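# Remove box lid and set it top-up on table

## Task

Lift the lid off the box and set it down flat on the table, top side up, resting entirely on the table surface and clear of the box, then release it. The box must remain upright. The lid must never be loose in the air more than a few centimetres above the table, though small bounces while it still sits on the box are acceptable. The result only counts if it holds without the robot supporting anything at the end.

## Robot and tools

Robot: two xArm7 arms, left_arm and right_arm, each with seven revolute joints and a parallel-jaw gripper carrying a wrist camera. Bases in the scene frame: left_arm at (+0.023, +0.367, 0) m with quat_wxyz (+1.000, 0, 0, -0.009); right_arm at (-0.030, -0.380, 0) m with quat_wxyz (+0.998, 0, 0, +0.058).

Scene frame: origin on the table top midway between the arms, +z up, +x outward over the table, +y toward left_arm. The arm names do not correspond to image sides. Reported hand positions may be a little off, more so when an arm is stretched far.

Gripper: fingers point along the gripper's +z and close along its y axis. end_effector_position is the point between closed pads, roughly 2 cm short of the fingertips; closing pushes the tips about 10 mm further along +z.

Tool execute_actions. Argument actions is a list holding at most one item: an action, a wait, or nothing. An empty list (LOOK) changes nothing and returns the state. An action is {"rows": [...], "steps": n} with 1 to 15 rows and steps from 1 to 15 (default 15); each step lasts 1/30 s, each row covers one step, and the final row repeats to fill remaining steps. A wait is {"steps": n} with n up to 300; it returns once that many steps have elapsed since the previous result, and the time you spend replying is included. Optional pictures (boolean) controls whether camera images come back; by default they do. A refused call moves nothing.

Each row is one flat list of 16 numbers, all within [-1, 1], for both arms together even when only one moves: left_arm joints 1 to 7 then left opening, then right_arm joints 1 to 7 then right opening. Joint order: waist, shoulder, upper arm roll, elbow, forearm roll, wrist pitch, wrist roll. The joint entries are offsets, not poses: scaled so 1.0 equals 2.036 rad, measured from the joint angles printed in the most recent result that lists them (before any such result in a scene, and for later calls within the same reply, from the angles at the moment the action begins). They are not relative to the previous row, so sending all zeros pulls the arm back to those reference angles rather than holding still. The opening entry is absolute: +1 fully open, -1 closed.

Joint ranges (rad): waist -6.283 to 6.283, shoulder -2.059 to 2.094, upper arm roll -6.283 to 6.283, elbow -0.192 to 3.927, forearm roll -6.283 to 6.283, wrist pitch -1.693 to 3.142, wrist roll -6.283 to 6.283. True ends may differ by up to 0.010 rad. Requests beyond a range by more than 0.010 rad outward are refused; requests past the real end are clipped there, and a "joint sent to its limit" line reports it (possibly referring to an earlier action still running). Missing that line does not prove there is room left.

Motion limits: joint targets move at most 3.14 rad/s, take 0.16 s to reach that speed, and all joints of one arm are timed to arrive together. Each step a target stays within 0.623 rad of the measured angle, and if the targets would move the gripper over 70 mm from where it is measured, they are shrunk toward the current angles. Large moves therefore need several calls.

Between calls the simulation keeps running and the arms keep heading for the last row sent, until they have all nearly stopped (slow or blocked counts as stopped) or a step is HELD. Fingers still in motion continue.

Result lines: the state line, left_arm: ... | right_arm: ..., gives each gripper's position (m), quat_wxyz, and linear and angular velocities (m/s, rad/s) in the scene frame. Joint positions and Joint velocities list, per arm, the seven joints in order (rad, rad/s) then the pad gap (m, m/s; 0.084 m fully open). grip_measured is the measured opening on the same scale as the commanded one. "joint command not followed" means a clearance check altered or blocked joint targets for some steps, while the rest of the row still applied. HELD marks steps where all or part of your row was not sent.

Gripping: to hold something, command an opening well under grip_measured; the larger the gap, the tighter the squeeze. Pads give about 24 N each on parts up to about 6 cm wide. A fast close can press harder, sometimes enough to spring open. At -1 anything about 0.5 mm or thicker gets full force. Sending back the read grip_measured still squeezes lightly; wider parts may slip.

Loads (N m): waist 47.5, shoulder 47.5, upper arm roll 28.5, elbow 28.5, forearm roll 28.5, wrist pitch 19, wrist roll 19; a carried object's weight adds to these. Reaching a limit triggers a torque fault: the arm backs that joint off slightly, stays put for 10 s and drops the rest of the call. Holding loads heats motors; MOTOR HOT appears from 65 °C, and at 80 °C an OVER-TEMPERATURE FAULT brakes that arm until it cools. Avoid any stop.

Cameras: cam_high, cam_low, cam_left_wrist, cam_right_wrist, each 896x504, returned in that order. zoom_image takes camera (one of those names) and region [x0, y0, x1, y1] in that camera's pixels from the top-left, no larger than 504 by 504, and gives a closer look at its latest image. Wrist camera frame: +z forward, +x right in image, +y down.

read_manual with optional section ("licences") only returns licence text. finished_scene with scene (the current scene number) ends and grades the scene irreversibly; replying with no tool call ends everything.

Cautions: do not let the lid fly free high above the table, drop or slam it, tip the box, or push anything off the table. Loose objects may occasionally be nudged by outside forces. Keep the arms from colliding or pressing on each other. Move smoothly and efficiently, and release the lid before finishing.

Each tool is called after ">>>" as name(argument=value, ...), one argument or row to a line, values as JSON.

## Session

>>> execute_actions(
  actions=[],
)

Scene clock: 0.00 s of 4100.00 s.
left_arm: end_effector_position=(+0.3330, +0.5557, +0.2979) grip_measured=+1.00 end_effector_quat_wxyz=(-0.185, -0.006, +0.745, -0.641) end_effector_velocity=(+0.000, +0.000, -0.000) end_effector_angular_velocity=(+0.002, -0.001, +0.000) | right_arm: end_effector_position=(+0.3675, -0.3322, +0.2500) grip_measured=+1.00 end_effector_quat_wxyz=(-0.001, +0.998, +0.058, +0.001) end_effector_velocity=(-0.000, -0.000, +0.000) end_effector_angular_velocity=(+0.000, -0.000, -0.000)
Joint positions: left_arm=[ 0.671  0.636  0.356  1.723 -0.688  2.535 -2.273  0.084] | right_arm=[ 0.002 -0.251  0.002  0.919  0.003  1.168  0.002  0.084]
Joint velocities: left_arm=[-0.    -0.     0.001  0.001  0.    -0.001  0.001 -0.   ] | right_arm=[-0.    -0.001  0.    -0.     0.     0.     0.     0.   ]

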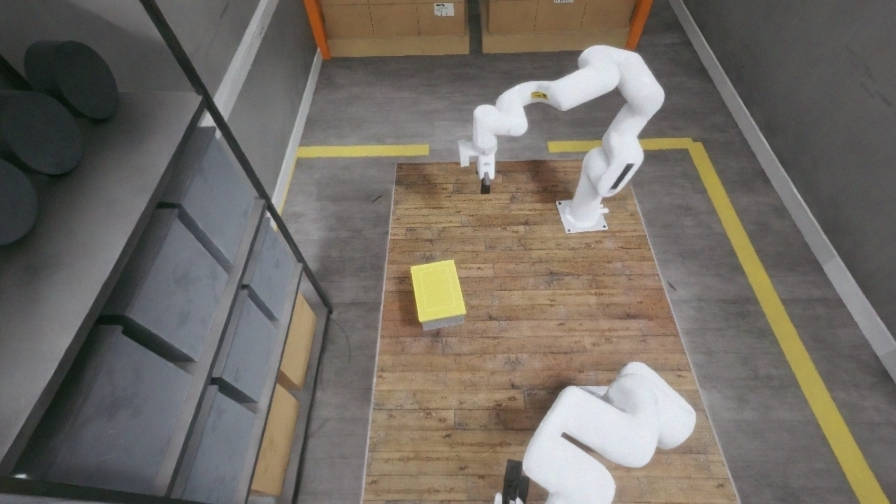

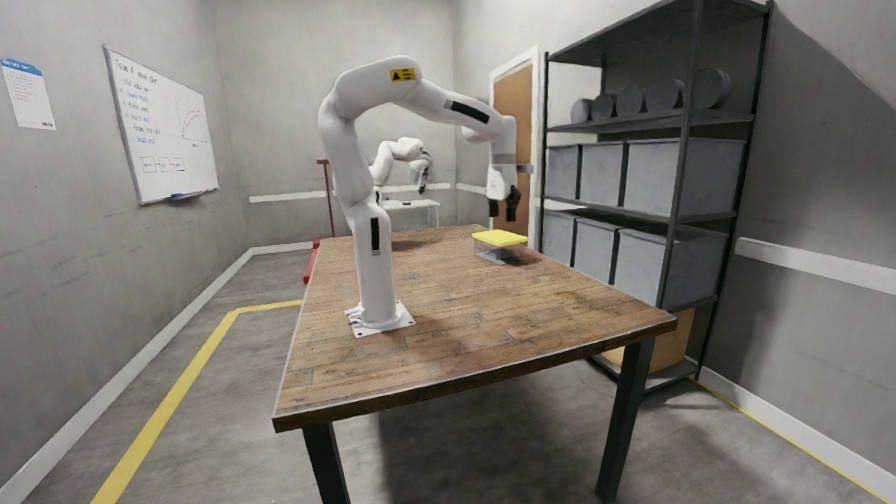

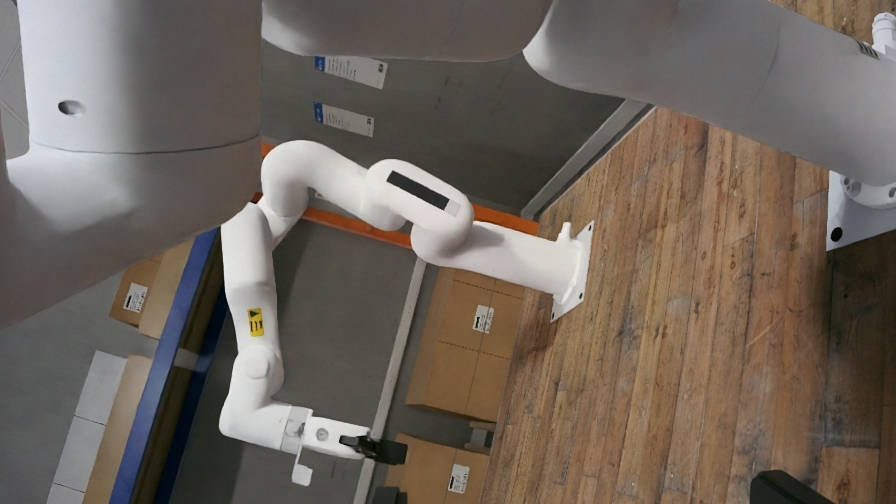

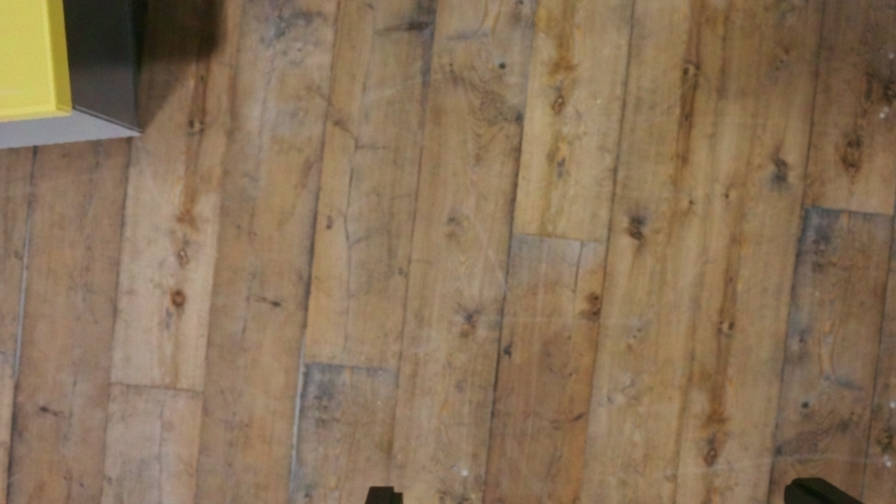

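>>> zoom_image(
  camera="cam_high",
  region=[390, 250, 510, 370],
)

>>> zoom_image(
  camera="cam_low",
  region=[450, 200, 550, 280],
)

Region (390, 250, 510, 370) of cam_high's 896x504 image, scaled by 4.200, with more detail than that image has.

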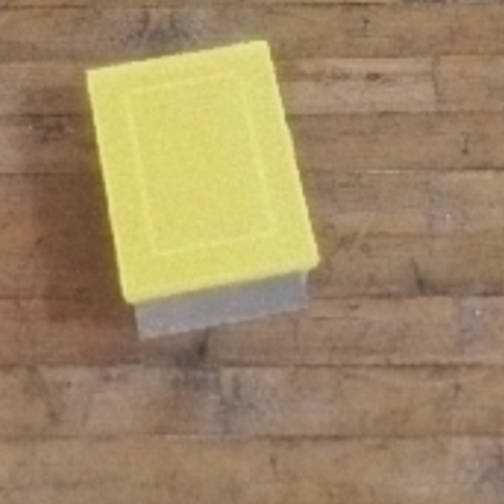

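Region (450, 200, 550, 280) of cam_low's 896x504 image, scaled by 5.040, with more detail than that image has; it fills the top 403 rows of this view, and the rest is white.

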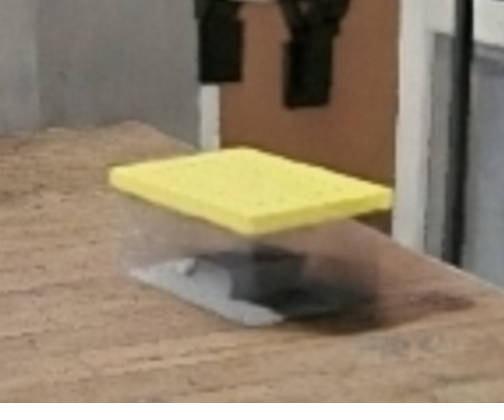

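>>> execute_actions(
  actions=[
    {"rows": [[-0.22,0.0199,-0.1749,-0.3768,-0.501,-0.4928,0.2092,-0.25,-0.0773,0.6993,-0.001,0.504,0.6814,0.2829,-0.4008,-0.25]], "steps": 15},
  ],
  pictures=false,
)

>>> execute_actions(
  actions=[
    {"steps": 30},
  ],
  pictures=false,
)

Scene clock: 64.47 s of 4100.00 s.
left_arm: end_effector_position=(+0.4348, +0.3999, +0.2222) grip_measured=-0.27 end_effector_quat_wxyz=(-0.051, +0.073, +0.684, -0.724) end_effector_velocity=(+0.208, -0.355, -0.165) end_effector_angular_velocity=(-0.367, -0.382, +0.592) | right_arm: end_effector_position=(+0.4720, -0.2147, +0.2317) grip_measured=-0.27 end_effector_quat_wxyz=(-0.395, +0.891, +0.198, -0.109) end_effector_velocity=(+0.255, +0.253, -0.180) end_effector_angular_velocity=(+1.732, +0.354, -0.071)
Joint positions: left_arm=[ 0.471  0.654  0.197  1.4   -1.027  2.196 -2.084  0.032] | right_arm=[-0.12   0.464  0.001  1.604  0.719  1.613 -0.591  0.032]
Joint velocities: left_arm=[-0.407  0.034 -0.32  -0.726 -0.923 -0.919  0.385 -0.   ] | right_arm=[-0.107  1.533 -0.004  1.026  1.528  0.39  -0.668 -0.   ]
Steps of this call (steps 1 to 90: nothing new was sent; then 60.97 s passed at rest; steps 91 to 105: all 15 steps of this action). Readings (joint positions):
91: left_arm=[0.670 0.636 0.356 1.723 -0.688 2.534 -2.272] | right_arm=[0.002 -0.250 0.002 0.919 0.003 1.169 0.001]
92: left_arm=[0.667 0.635 0.354 1.717 -0.695 2.527 -2.267] | right_arm=[0.001 -0.245 0.003 0.926 0.010 1.176 -0.006]
94: left_arm=[0.640 0.635 0.335 1.673 -0.740 2.481 -2.236] | right_arm=[-0.015 -0.185 0.004 0.989 0.074 1.236 -0.071]
98: left_arm=[0.570 0.645 0.275 1.576 -0.836 2.387 -2.177] | right_arm=[-0.082 0.104 0.001 1.276 0.358 1.473 -0.352]
105: the state above

Scene clock: 65.47 s of 4100.00 s.
left_arm: end_effector_position=(+0.5129, +0.2173, +0.0819) grip_measured=-0.27 end_effector_quat_wxyz=(+0.123, -0.121, +0.697, -0.696) end_effector_velocity=(-0.002, -0.004, -0.002) end_effector_angular_velocity=(-0.003, +0.004, -0.004) | right_arm: end_effector_position=(+0.5534, -0.1469, +0.0859) grip_measured=-0.27 end_effector_quat_wxyz=(+0.703, -0.703, -0.074, +0.074) end_effector_velocity=(+0.000, +0.001, -0.000) end_effector_angular_velocity=(+0.003, -0.001, -0.000)
Joint positions: left_arm=[ 0.223  0.676  0.     0.956 -1.707  1.532 -1.847  0.032] | right_arm=[-0.155  1.172  0.     1.945  1.389  1.744 -0.814  0.032]
Joint velocities: left_arm=[-0.004  0.003 -0.004 -0.004 -0.002 -0.001  0.002  0.   ] | right_arm=[ 0.     0.003  0.001  0.004  0.002  0.    -0.     0.   ]
Steps of this call (steps 1 to 30: the robot went on to your last target). Readings (joint positions):
1: left_arm=[0.458 0.656 0.186 1.376 -1.058 2.164 -2.071] | right_arm=[-0.123 0.515 0.001 1.636 0.770 1.626 -0.612]
2: left_arm=[0.444 0.657 0.175 1.352 -1.091 2.131 -2.058] | right_arm=[-0.126 0.566 0.000 1.665 0.820 1.637 -0.631]
4: left_arm=[0.418 0.659 0.154 1.305 -1.161 2.061 -2.033] | right_arm=[-0.131 0.664 0.000 1.713 0.916 1.655 -0.663]
8: left_arm=[0.363 0.664 0.111 1.207 -1.316 1.912 -1.980] | right_arm=[-0.140 0.854 0.001 1.797 1.092 1.688 -0.719]
30: the state above

>>> execute_actions(
  actions=[
    {"rows": [[-0.02,0,0,0,0,0,0,-0.25,0,0,0,0,0,0,0,-0.25],[-0.035,0,0,0,0,0,0,-0.25,0,0,0,0,0,0,0,-0.25],[-0.05,0,0,0,0,0,0,-0.25,0,0,0,0,0,0,0,-0.25],[-0.06,0,0,0,0,0,0,-0.25,0,0,0,0,0,0,0,-0.25],[-0.0677,0,0,0,0,0,0,-0.25,0,0,0,0,0,0,0,-0.25]], "steps": 15},
  ],
  pictures=false,
)

>>> execute_actions(
  actions=[
    {"steps": 8},
  ],
)

>>> zoom_image(
  camera="cam_high",
  region=[380, 230, 510, 360],
)

Scene clock: 71.13 s of 4100.00 s.
left_arm: end_effector_position=(+0.4885, +0.1532, +0.0815) grip_measured=-0.27 end_effector_quat_wxyz=(+0.076, -0.074, +0.704, -0.702) end_effector_velocity=(+0.000, +0.000, +0.000) end_effector_angular_velocity=(-0.000, -0.001, +0.000) | right_arm: end_effector_position=(+0.5534, -0.1469, +0.0859) grip_measured=-0.27 end_effector_quat_wxyz=(+0.703, -0.703, -0.074, +0.074) end_effector_velocity=(-0.000, +0.000, +0.000) end_effector_angular_velocity=(-0.000, -0.000, +0.000)
Joint positions: left_arm=[ 0.087  0.676  0.002  0.957 -1.707  1.531 -1.847  0.032] | right_arm=[-0.155  1.172  0.     1.945  1.389  1.744 -0.814  0.032]
Joint velocities: left_arm=[-0.    -0.     0.    -0.    -0.001  0.001  0.    -0.   ] | right_arm=[ 0.    -0.001  0.    -0.001 -0.    -0.     0.     0.   ]
Steps of this call (steps 1 to 15: the robot went on to your last target; steps 16 to 90: nothing new was sent; then 2.17 s passed at rest; steps 91 to 105: all 15 steps of this action). Readings (joint positions):
91: left_arm=[0.222 0.676 -0.000 0.956 -1.708 1.532 -1.847] | right_arm=[-0.155 1.173 0.000 1.945 1.390 1.744 -0.814]
92: left_arm=[0.218 0.676 0.001 0.956 -1.708 1.531 -1.847] | right_arm=[-0.155 1.173 0.000 1.945 1.390 1.744 -0.814]
94: left_arm=[0.188 0.676 0.005 0.957 -1.708 1.531 -1.847] | right_arm=[-0.155 1.172 0.000 1.945 1.390 1.744 -0.814]
98: left_arm=[0.103 0.676 -0.006 0.956 -1.707 1.533 -1.847] | right_arm=[-0.155 1.172 0.000 1.945 1.389 1.744 -0.814]
105: the state above

Scene clock: 71.40 s of 4100.00 s.
left_arm: end_effector_position=(+0.4878, +0.1516, +0.0819) grip_measured=-0.27 end_effector_quat_wxyz=(+0.075, -0.073, +0.703, -0.703) end_effector_velocity=(-0.001, -0.001, -0.001) end_effector_angular_velocity=(-0.001, +0.002, -0.002) | right_arm: end_effector_position=(+0.5534, -0.1469, +0.0859) grip_measured=-0.27 end_effector_quat_wxyz=(+0.703, -0.703, -0.074, +0.074) end_effector_velocity=(-0.000, +0.000, -0.001) end_effector_angular_velocity=(-0.000, +0.001, -0.000)
Joint positions: left_arm=[ 0.086  0.676  0.     0.956 -1.707  1.532 -1.847  0.032] | right_arm=[-0.155  1.172  0.     1.945  1.389  1.744 -0.814  0.032]
Joint velocities: left_arm=[-0.001  0.002 -0.001 -0.001  0.    -0.     0.    -0.   ] | right_arm=[-0.     0.001  0.    -0.001 -0.    -0.    -0.     0.   ]
Steps of this call (steps 1 to 8: the robot went on to your last target). Readings (joint positions):
1: left_arm=[0.087 0.676 0.002 0.957 -1.707 1.531 -1.847] | right_arm=[-0.155 1.172 0.000 1.945 1.389 1.744 -0.814]
2: left_arm=[0.087 0.676 0.002 0.957 -1.707 1.532 -1.847] | right_arm=[-0.155 1.172 0.000 1.945 1.389 1.744 -0.814]
4: left_arm=[0.086 0.676 0.001 0.956 -1.707 1.532 -1.847] | right_arm=[-0.155 1.172 0.000 1.945 1.389 1.744 -0.814]
8: the state above

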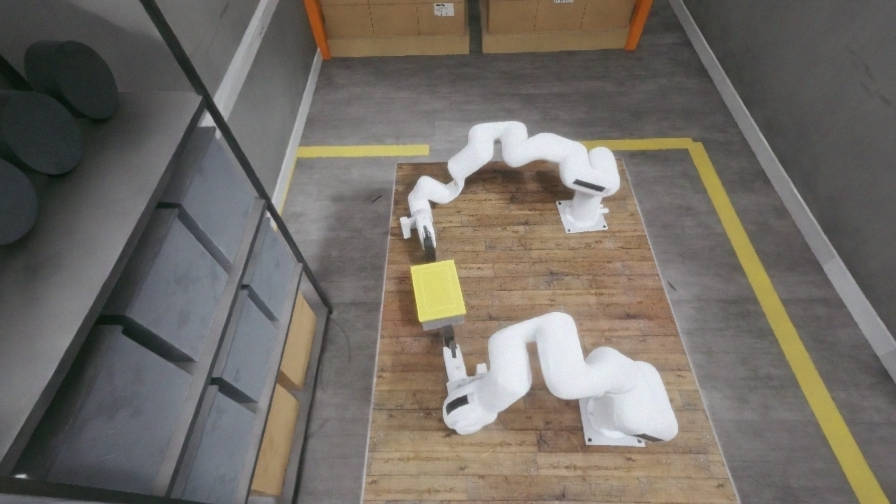

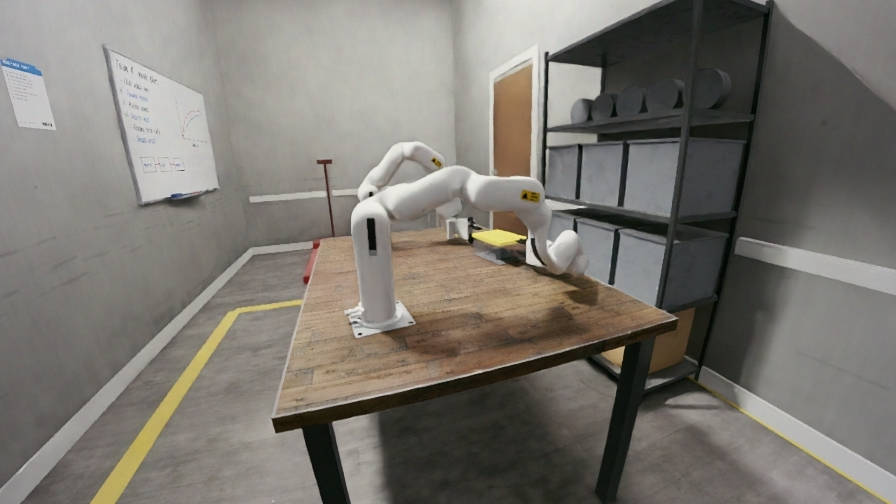

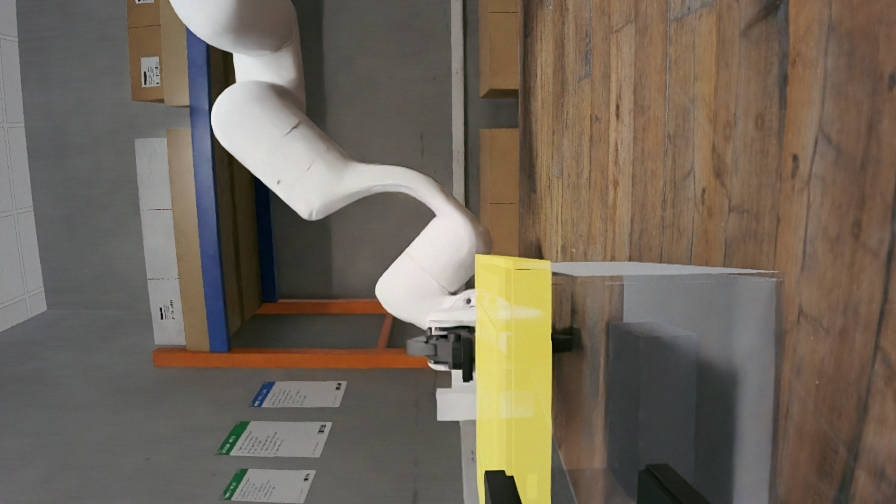

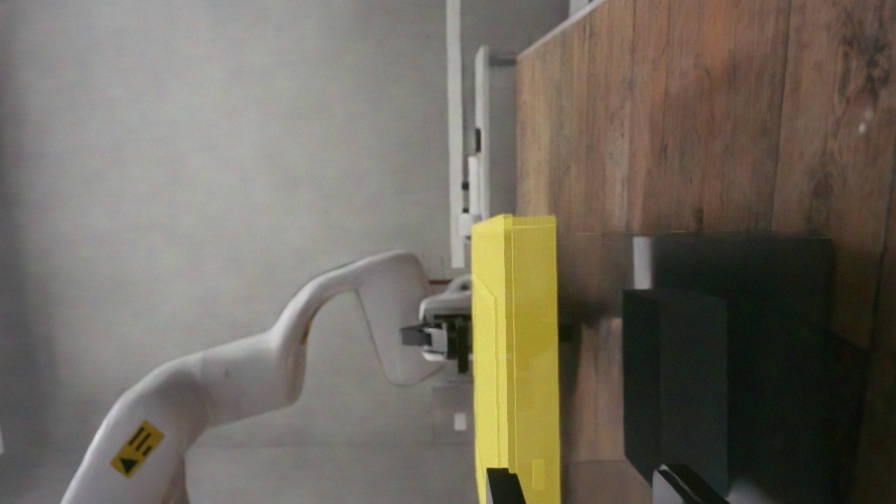

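Region (380, 230, 510, 360) of cam_high's 896x504 image, scaled by 3.877, with more detail than that image has.

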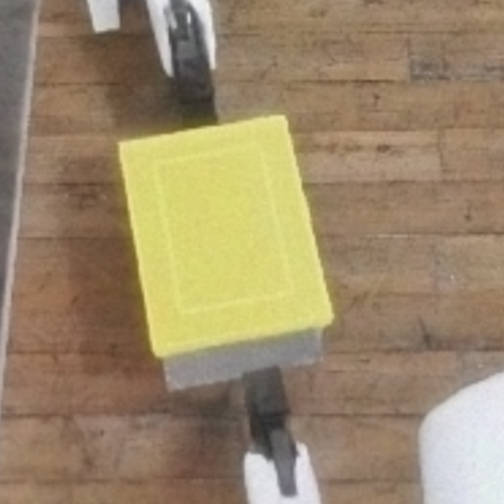

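>>> execute_actions(
  actions=[
    {"rows": [[-0.008,0,0,0.0037,-0.008,-0.003,-0.003,-0.25,0,-0.004,0,-0.004,0,0,0,-0.25],[-0.0166,0.0003,0,0.0074,-0.0156,-0.0061,-0.0064,-0.25,0.002,-0.008,0,-0.008,0.0015,-0.0014,0,-0.25],[-0.025,0.0004,0,0.011,-0.0235,-0.0092,-0.0095,-0.25,0.004,-0.012,0,-0.012,0.003,-0.0028,0.0005,-0.25],[-0.033,0.0006,0,0.0147,-0.0313,-0.0122,-0.0127,-0.25,0.006,-0.015,0,-0.015,0.0045,-0.0042,0.0008,-0.25],[-0.0385,0.0007,0,0.017,-0.036,-0.0141,-0.0147,-0.25,0.0082,-0.0171,0,-0.017,0.006,-0.0056,0.001,-0.25],[-0.0416,0.0007,0,0.0184,-0.0391,-0.0153,-0.0159,-0.25,0.0082,-0.0171,0,-0.017,0.006,-0.0056,0.001,-0.25]], "steps": 15},
  ],
)

>>> zoom_image(
  camera="cam_high",
  region=[380, 230, 510, 360],
)

Scene clock: 103.97 s of 4100.00 s.
left_arm: end_effector_position=(+0.5023, +0.1196, +0.0881) grip_measured=-0.27 end_effector_quat_wxyz=(+0.075, -0.075, +0.704, -0.703) end_effector_velocity=(+0.004, +0.004, -0.002) end_effector_angular_velocity=(+0.006, +0.002, +0.013) | right_arm: end_effector_position=(+0.5514, -0.1375, +0.0956) grip_measured=-0.27 end_effector_quat_wxyz=(+0.703, -0.704, -0.074, +0.074) end_effector_velocity=(+0.002, -0.004, -0.002) end_effector_angular_velocity=(-0.005, +0.001, -0.008)
Joint positions: left_arm=[ 0.002  0.678  0.001  0.993 -1.786  1.501 -1.879  0.032] | right_arm=[-0.139  1.138 -0.     1.91   1.402  1.733 -0.812  0.032]
Joint velocities: left_arm=[ 0.001  0.002  0.007  0.002 -0.005 -0.004 -0.001 -0.   ] | right_arm=[-0.005  0.    -0.005 -0.001  0.001 -0.001  0.    -0.   ]
Steps of this call (steps 1 to 15: the robot went on to your last target; steps 16 to 90: nothing new was sent; then 29.07 s passed at rest; steps 91 to 105: all 15 steps of this action). Readings (joint positions):
91: left_arm=[0.085 0.676 0.000 0.957 -1.708 1.532 -1.847] | right_arm=[-0.155 1.172 0.000 1.945 1.389 1.744 -0.814]
92: left_arm=[0.083 0.676 0.001 0.958 -1.711 1.530 -1.848] | right_arm=[-0.155 1.171 0.000 1.943 1.390 1.744 -0.814]
94: left_arm=[0.067 0.677 0.003 0.965 -1.727 1.524 -1.855] | right_arm=[-0.153 1.162 -0.001 1.933 1.391 1.742 -0.814]
98: left_arm=[0.016 0.677 -0.002 0.988 -1.772 1.507 -1.873] | right_arm=[-0.141 1.141 0.001 1.916 1.399 1.735 -0.812]
105: the state above

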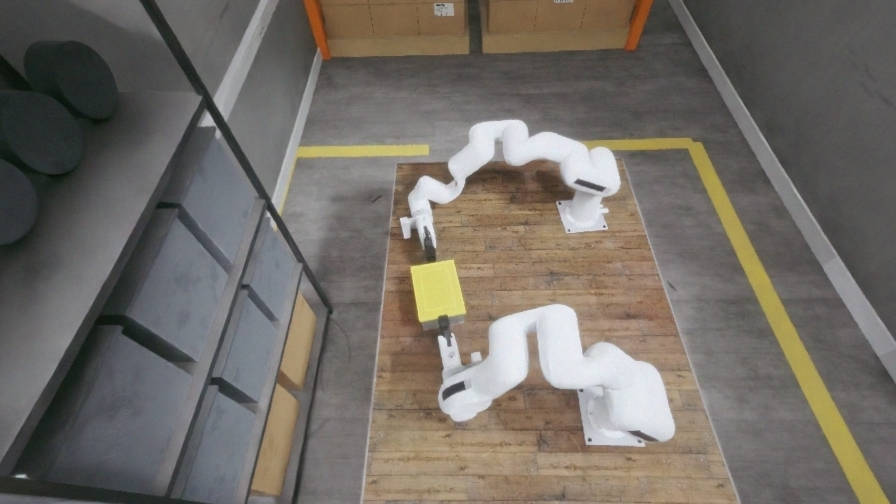

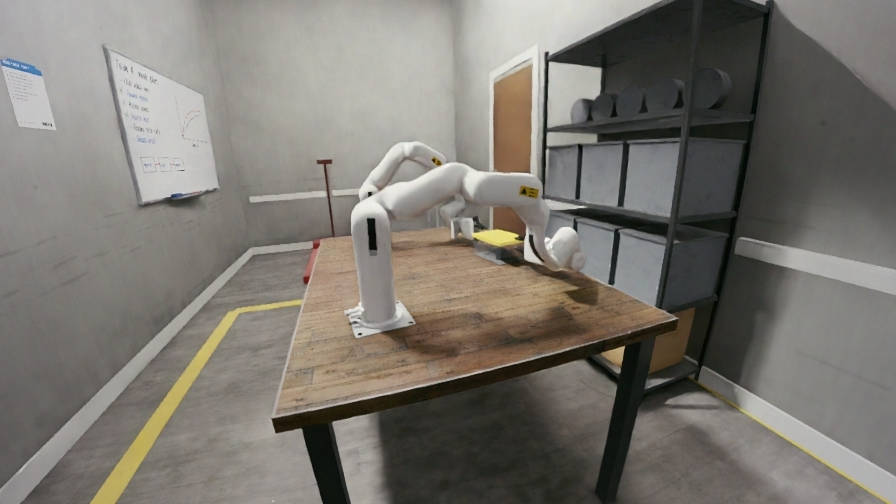

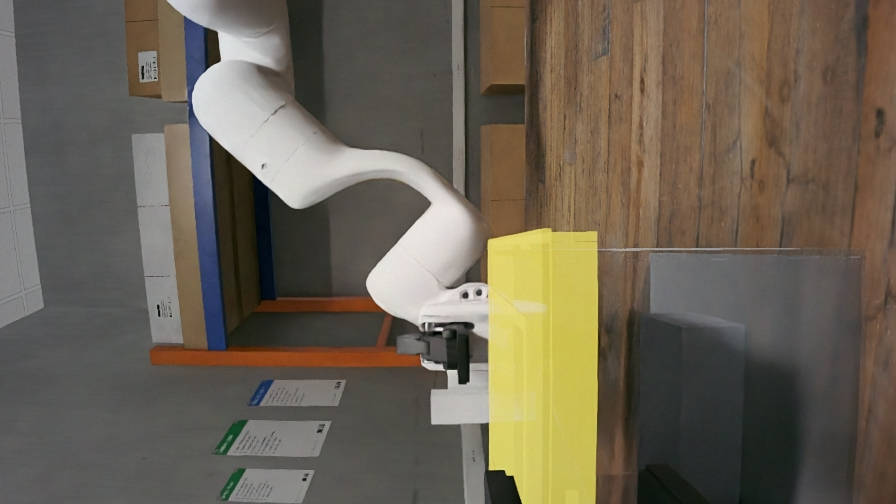

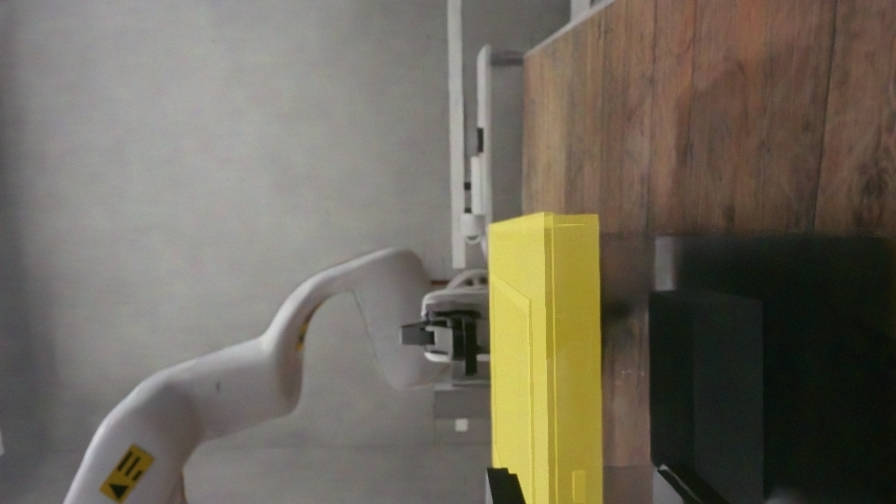

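Region (380, 230, 510, 360) of cam_high's 896x504 image, scaled by 3.877, with more detail than that image has.

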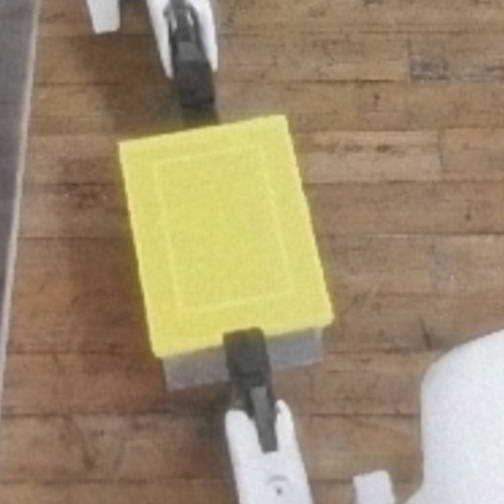

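>>> execute_actions(
  actions=[
    {"rows": [[-0.003,0,0,0.0012,-0.0028,-0.001,-0.0004,-0.25,0,0,0,0,0,0,0,-0.25],[-0.006,0.0003,0,0.0024,-0.0056,-0.0021,-0.0008,-0.25,0,0,0,0,0,0,0,-0.25],[-0.009,0.0006,0,0.0036,-0.0085,-0.0032,-0.0013,-0.25,0,0,0,0,0,0,0,-0.25],[-0.012,0.001,0,0.0048,-0.0113,-0.0043,-0.0017,-0.25,0,0,0,0,0,0,0,-0.25],[-0.0145,0.0012,0,0.0057,-0.0136,-0.0051,-0.002,-0.25,0,0,0,0,0,0,0,-0.25],[-0.0164,0.0014,0,0.0065,-0.0154,-0.0058,-0.0023,-0.25,0,0,0,0,0,0,0,-0.25]], "steps": 14},
  ],
)

>>> zoom_image(
  camera="cam_high",
  region=[380, 230, 510, 360],
)

Scene clock: 118.60 s of 4100.00 s.
left_arm: end_effector_position=(+0.5061, +0.1066, +0.0893) grip_measured=-0.27 end_effector_quat_wxyz=(+0.076, -0.074, +0.704, -0.703) end_effector_velocity=(+0.001, -0.002, +0.001) end_effector_angular_velocity=(-0.001, -0.000, +0.000) | right_arm: end_effector_position=(+0.5514, -0.1375, +0.0956) grip_measured=-0.27 end_effector_quat_wxyz=(+0.703, -0.704, -0.074, +0.074) end_effector_velocity=(+0.000, -0.000, +0.000) end_effector_angular_velocity=(-0.001, -0.000, -0.001)
Joint positions: left_arm=[-0.031  0.681  0.002  1.006 -1.817  1.489 -1.884  0.032] | right_arm=[-0.139  1.138 -0.     1.91   1.402  1.733 -0.812  0.032]
Joint velocities: left_arm=[-0.004  0.    -0.     0.002 -0.004 -0.001 -0.002  0.   ] | right_arm=[-0.    -0.001 -0.001 -0.001  0.    -0.     0.     0.   ]
Steps of this call (steps 1 to 15: the robot went on to your last target; steps 16 to 90: nothing new was sent; then 11.17 s passed at rest; steps 91 to 104: all 14 steps of this action). Readings (joint positions):
91: left_arm=[0.001 0.678 0.000 0.994 -1.787 1.500 -1.879] | right_arm=[-0.138 1.137 0.000 1.910 1.402 1.733 -0.812]
92: left_arm=[0.000 0.678 0.001 0.994 -1.788 1.500 -1.879] | right_arm=[-0.139 1.137 0.000 1.910 1.402 1.733 -0.812]
94: left_arm=[-0.006 0.678 0.002 0.997 -1.794 1.497 -1.880] | right_arm=[-0.139 1.138 -0.000 1.910 1.402 1.733 -0.812]
98: left_arm=[-0.025 0.680 0.002 1.004 -1.812 1.491 -1.883] | right_arm=[-0.139 1.138 -0.000 1.910 1.402 1.733 -0.812]
104: the state above

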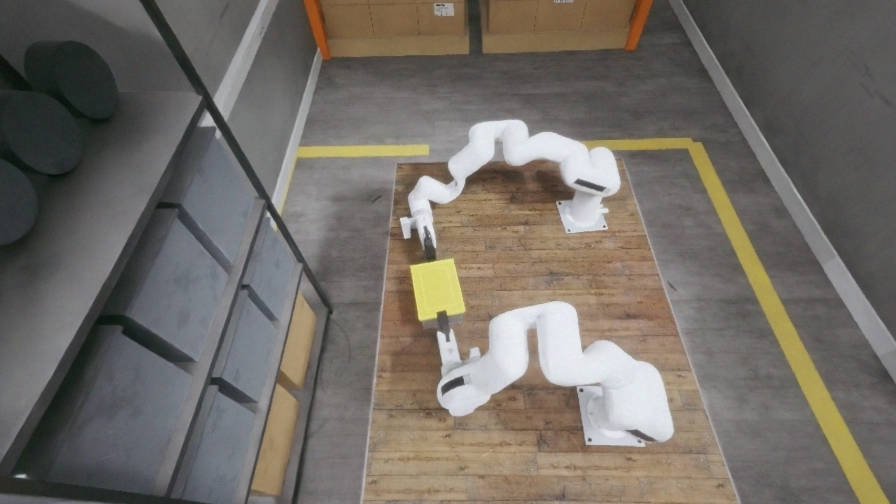

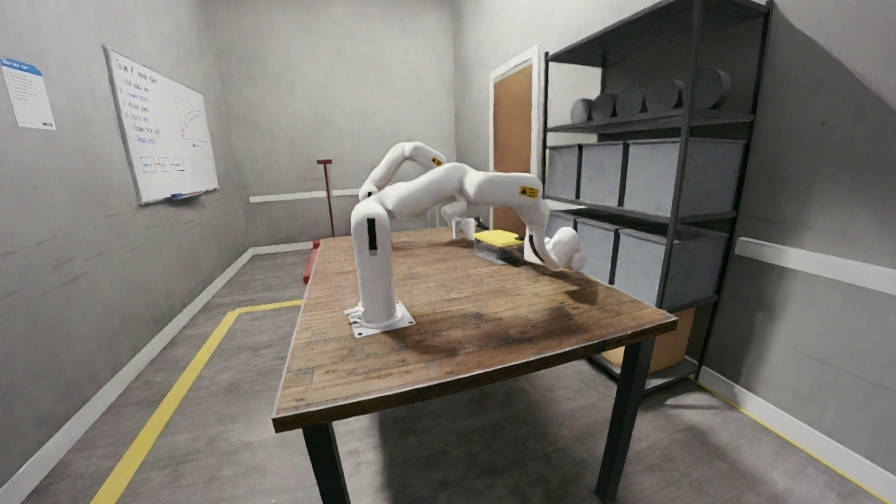

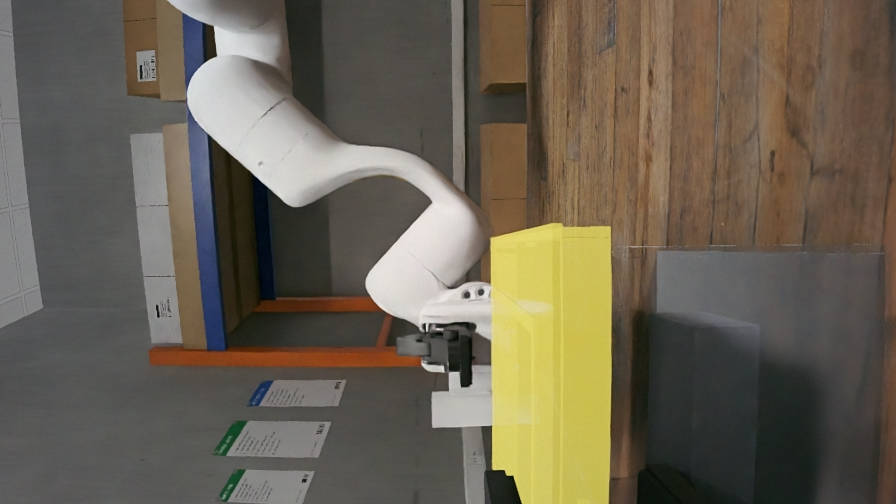

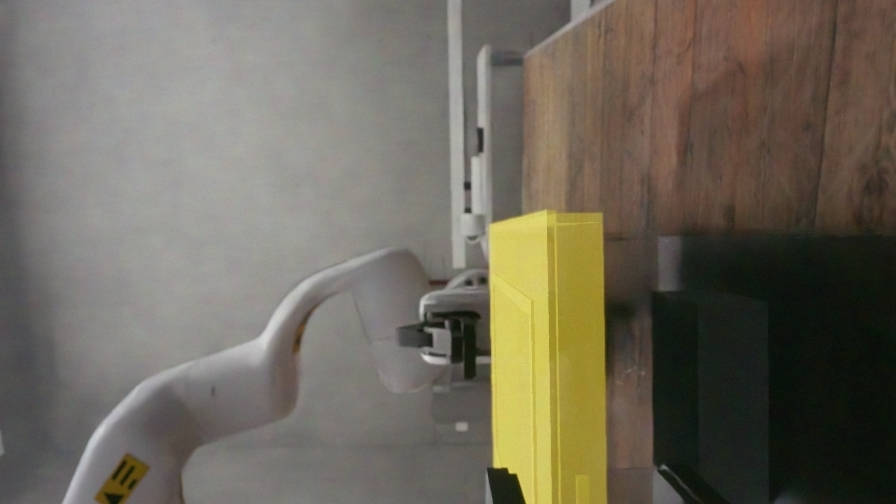

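Region (380, 230, 510, 360) of cam_high's 896x504 image, scaled by 3.877, with more detail than that image has.

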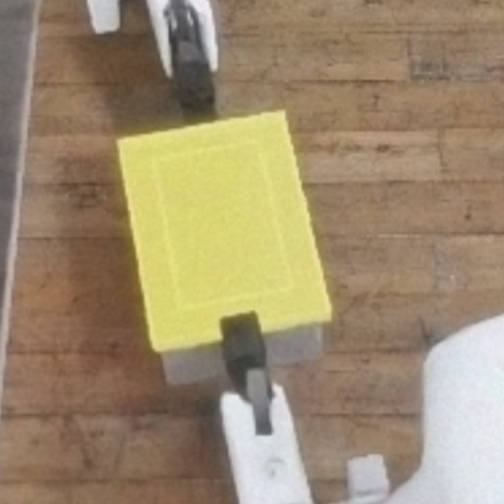

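>>> execute_actions(
  actions=[
    {"rows": [[0,0,0,0,0,0,0,-0.35,0,0,0,0,0,0,0,-0.25],[0,0,0,0,0,0,0,-0.43,0,0,0,0,0,0,0,-0.25],[0,0,0,0,0,0,0,-0.51,0,0,0,0,0,0,0,-0.25],[0,0,0,0,0,0,0,-0.58,0,0,0,0,0,0,0,-0.25],[0,0,0,0,0,0,0,-0.64,0,0,0,0,0,0,0,-0.25],[0,0,0,0,0,0,0,-0.7,0,0,0,0,0,0,0,-0.25],[0,0,0,0,0,0,0,-0.78,0,0,0,0,0,0,0,-0.25],[0,0,0,0,0,0,0,-0.88,0,0,0,0,0,0,0,-0.25],[0,0,0,0,0,0,0,-1,0,0,0,0,0,0,0,-0.25]], "steps": 13},
  ],
  pictures=false,
)

>>> execute_actions(
  actions=[
    {"rows": [[0.0009,-0.002,0,-0.001,0.0008,0,-0.001,-1,0,0,0,0,0,0,0,-0.25],[0.0018,-0.0055,0,-0.0027,0.0017,-0.0002,-0.0028,-1,0,0,0,0,0,0,0,-0.25],[0.0018,-0.009,0,-0.0044,0.0019,-0.0006,-0.0046,-1,0,0,0,0,0,0,0,-0.25],[0.0018,-0.0125,0,-0.0061,0.0021,-0.001,-0.0063,-1,0,0,0,0,0,0,0,-0.25],[0.0018,-0.016,0,-0.0079,0.0022,-0.0015,-0.0081,-1,0,0,0,0,0,0,0,-0.25],[0.0018,-0.0195,0,-0.0096,0.0024,-0.0019,-0.0099,-1,0,0,0,0,0,0,0,-0.25],[0.0018,-0.023,0,-0.0113,0.0026,-0.0023,-0.0116,-1,0,0,0,0,0,0,0,-0.25],[0.0018,-0.0265,0,-0.013,0.0027,-0.0028,-0.0134,-1,0,0,0,0,0,0,0,-0.25],[0.0018,-0.03,0,-0.0147,0.0029,-0.0032,-0.0152,-1,0,0,0,0,0,0,0,-0.25],[0.0018,-0.0335,0,-0.0164,0.0031,-0.0037,-0.017,-1,0,0,0,0,0,0,0,-0.25],[0.0018,-0.0365,0,-0.0179,0.0032,-0.004,-0.0185,-1,0,0,0,0,0,0,0,-0.25],[0.0018,-0.0387,0,-0.019,0.0033,-0.0043,-0.0196,-1,0,0,0,0,0,0,0,-0.25]], "steps": 15},
  ],
  pictures=false,
)

>>> execute_actions(
  actions=[
    {"steps": 8},
  ],
)

Scene clock: 136.23 s of 4100.00 s.
left_arm: end_effector_position=(+0.5059, +0.1064, +0.0892) grip_measured=-0.68 end_effector_quat_wxyz=(+0.075, -0.074, +0.704, -0.703) end_effector_velocity=(+0.000, +0.000, +0.001) end_effector_angular_velocity=(+0.000, -0.001, +0.000) | right_arm: end_effector_position=(+0.5514, -0.1375, +0.0956) grip_measured=-0.27 end_effector_quat_wxyz=(+0.703, -0.704, -0.074, +0.074) end_effector_velocity=(-0.000, +0.000, -0.000) end_effector_angular_velocity=(+0.000, +0.000, +0.000)
Joint positions: left_arm=[-0.031  0.681  0.002  1.006 -1.817  1.489 -1.884  0.014] | right_arm=[-0.139  1.138 -0.     1.91   1.402  1.733 -0.812  0.032]
Joint velocities: left_arm=[ 0.    -0.002  0.    -0.001 -0.    -0.     0.     0.   ] | right_arm=[ 0.     0.001  0.001  0.     0.    -0.     0.     0.   ]
Steps of this call (steps 1 to 15: the robot went on to your last target; steps 16 to 90: nothing new was sent; then 14.20 s passed at rest; steps 91 to 103: all 13 steps of this action). Readings (joint positions):
91: left_arm=[-0.031 0.681 0.001 1.007 -1.818 1.489 -1.884] | right_arm=[-0.139 1.138 -0.000 1.910 1.402 1.733 -0.812]
92: left_arm=[-0.031 0.681 0.002 1.006 -1.818 1.489 -1.884] | right_arm=[-0.139 1.138 -0.000 1.910 1.402 1.733 -0.812]
94: left_arm=[-0.031 0.681 0.002 1.006 -1.817 1.489 -1.884] | right_arm=[-0.139 1.138 -0.000 1.910 1.402 1.733 -0.812]
98: left_arm=[-0.031 0.681 0.002 1.006 -1.817 1.489 -1.884] | right_arm=[-0.139 1.138 -0.000 1.910 1.402 1.733 -0.812]
103: the state above

Scene clock: 136.73 s of 4100.00 s.
left_arm: end_effector_position=(+0.5049, +0.1077, +0.1145) grip_measured=-0.68 end_effector_quat_wxyz=(+0.076, -0.073, +0.703, -0.703) end_effector_velocity=(-0.001, +0.003, +0.023) end_effector_angular_velocity=(+0.005, +0.002, +0.004) | right_arm: end_effector_position=(+0.5514, -0.1375, +0.0956) grip_measured=-0.27 end_effector_quat_wxyz=(+0.703, -0.704, -0.074, +0.074) end_effector_velocity=(-0.000, +0.000, -0.000) end_effector_angular_velocity=(+0.000, +0.001, +0.001)
Joint positions: left_arm=[-0.028  0.606  0.001  0.971 -1.811  1.481 -1.921  0.014] | right_arm=[-0.139  1.138 -0.     1.91   1.402  1.733 -0.812  0.032]
Joint velocities: left_arm=[ 0.001 -0.077  0.004 -0.039  0.004 -0.012 -0.039 -0.   ] | right_arm=[ 0.     0.    -0.    -0.001 -0.     0.    -0.    -0.   ]
Steps of this call (steps 1 to 15: all 15 steps of this action). Readings (joint positions):
1: left_arm=[-0.031 0.681 0.002 1.006 -1.817 1.489 -1.884] | right_arm=[-0.139 1.138 -0.000 1.910 1.402 1.733 -0.812]
2: left_arm=[-0.030 0.680 0.002 1.005 -1.817 1.489 -1.884] | right_arm=[-0.139 1.138 -0.000 1.910 1.402 1.733 -0.812]
4: left_arm=[-0.029 0.674 0.001 1.002 -1.815 1.488 -1.887] | right_arm=[-0.139 1.138 -0.000 1.910 1.402 1.733 -0.812]
8: left_arm=[-0.028 0.650 0.001 0.990 -1.813 1.485 -1.899] | right_arm=[-0.139 1.138 -0.000 1.910 1.402 1.733 -0.812]
15: the state above

Scene clock: 137.00 s of 4100.00 s.
left_arm: end_effector_position=(+0.5045, +0.1086, +0.1148) grip_measured=-0.68 end_effector_quat_wxyz=(+0.075, -0.074, +0.704, -0.703) end_effector_velocity=(+0.000, +0.000, +0.000) end_effector_angular_velocity=(+0.001, +0.001, +0.001) | right_arm: end_effector_position=(+0.5514, -0.1375, +0.0956) grip_measured=-0.27 end_effector_quat_wxyz=(+0.703, -0.704, -0.074, +0.074) end_effector_velocity=(+0.000, +0.000, +0.001) end_effector_angular_velocity=(+0.000, -0.001, +0.000)
Joint positions: left_arm=[-0.027  0.602  0.002  0.967 -1.81   1.48  -1.923  0.014] | right_arm=[-0.139  1.138 -0.     1.91   1.402  1.733 -0.812  0.032]
Joint velocities: left_arm=[ 0.    -0.001 -0.    -0.     0.    -0.001 -0.001 -0.   ] | right_arm=[ 0.    -0.001 -0.     0.001  0.     0.    -0.    -0.   ]
Steps of this call (steps 1 to 8: the robot went on to your last target). Readings (joint positions):
1: left_arm=[-0.028 0.604 0.001 0.969 -1.811 1.481 -1.922] | right_arm=[-0.139 1.138 -0.000 1.910 1.402 1.733 -0.812]
2: left_arm=[-0.028 0.603 0.001 0.969 -1.811 1.481 -1.923] | right_arm=[-0.139 1.138 -0.000 1.910 1.402 1.733 -0.812]
4: left_arm=[-0.027 0.603 0.001 0.968 -1.811 1.480 -1.923] | right_arm=[-0.139 1.138 -0.000 1.910 1.402 1.733 -0.812]
8: the state above

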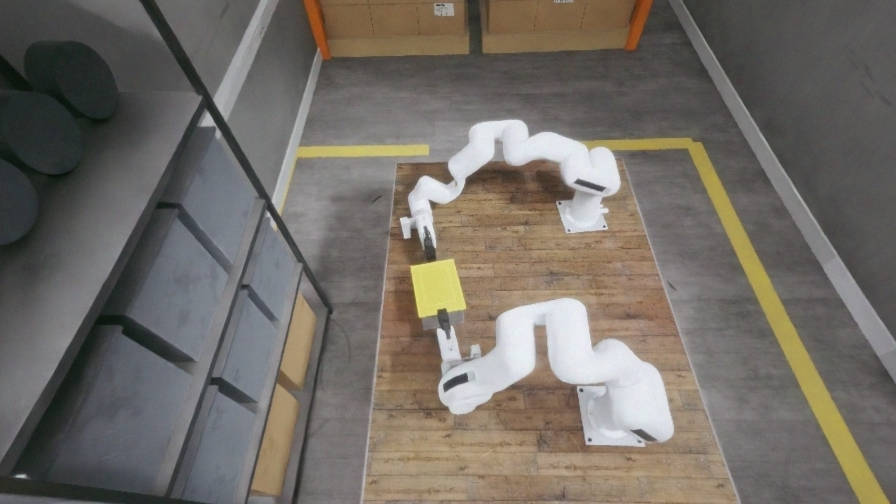

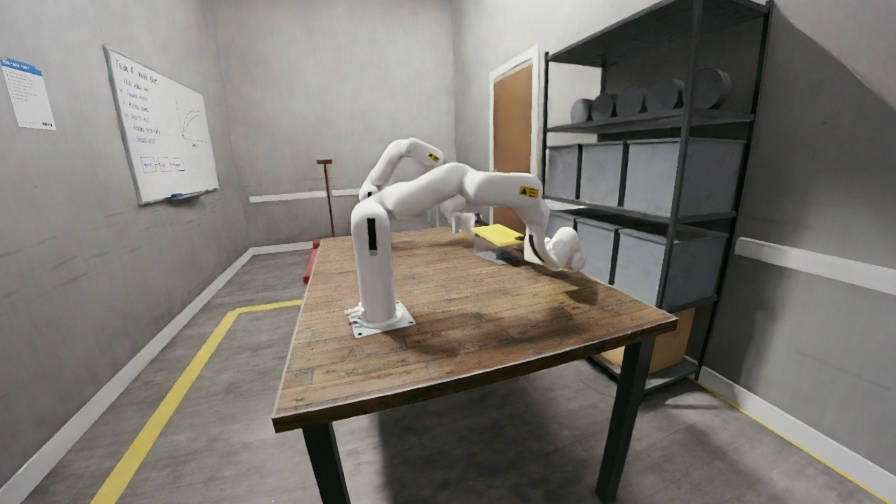

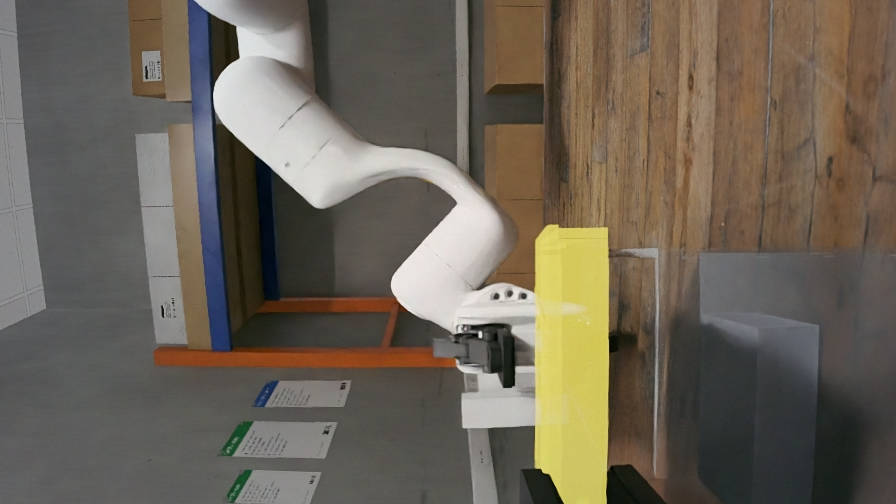

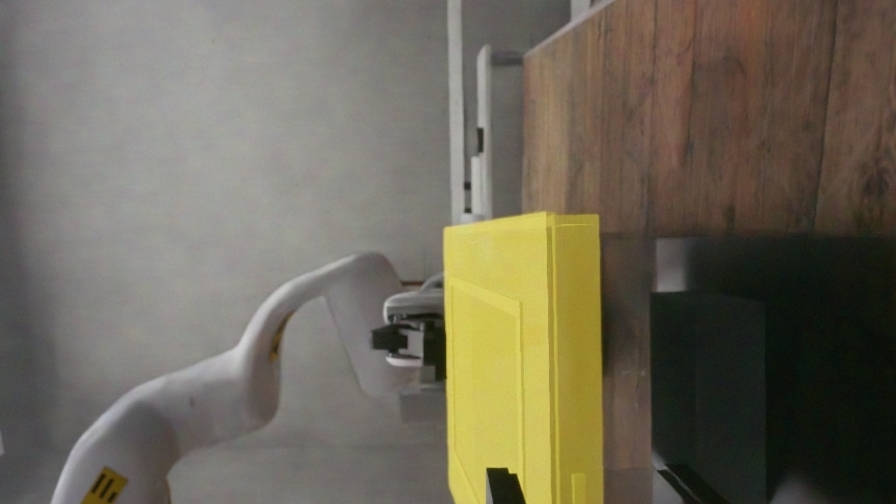

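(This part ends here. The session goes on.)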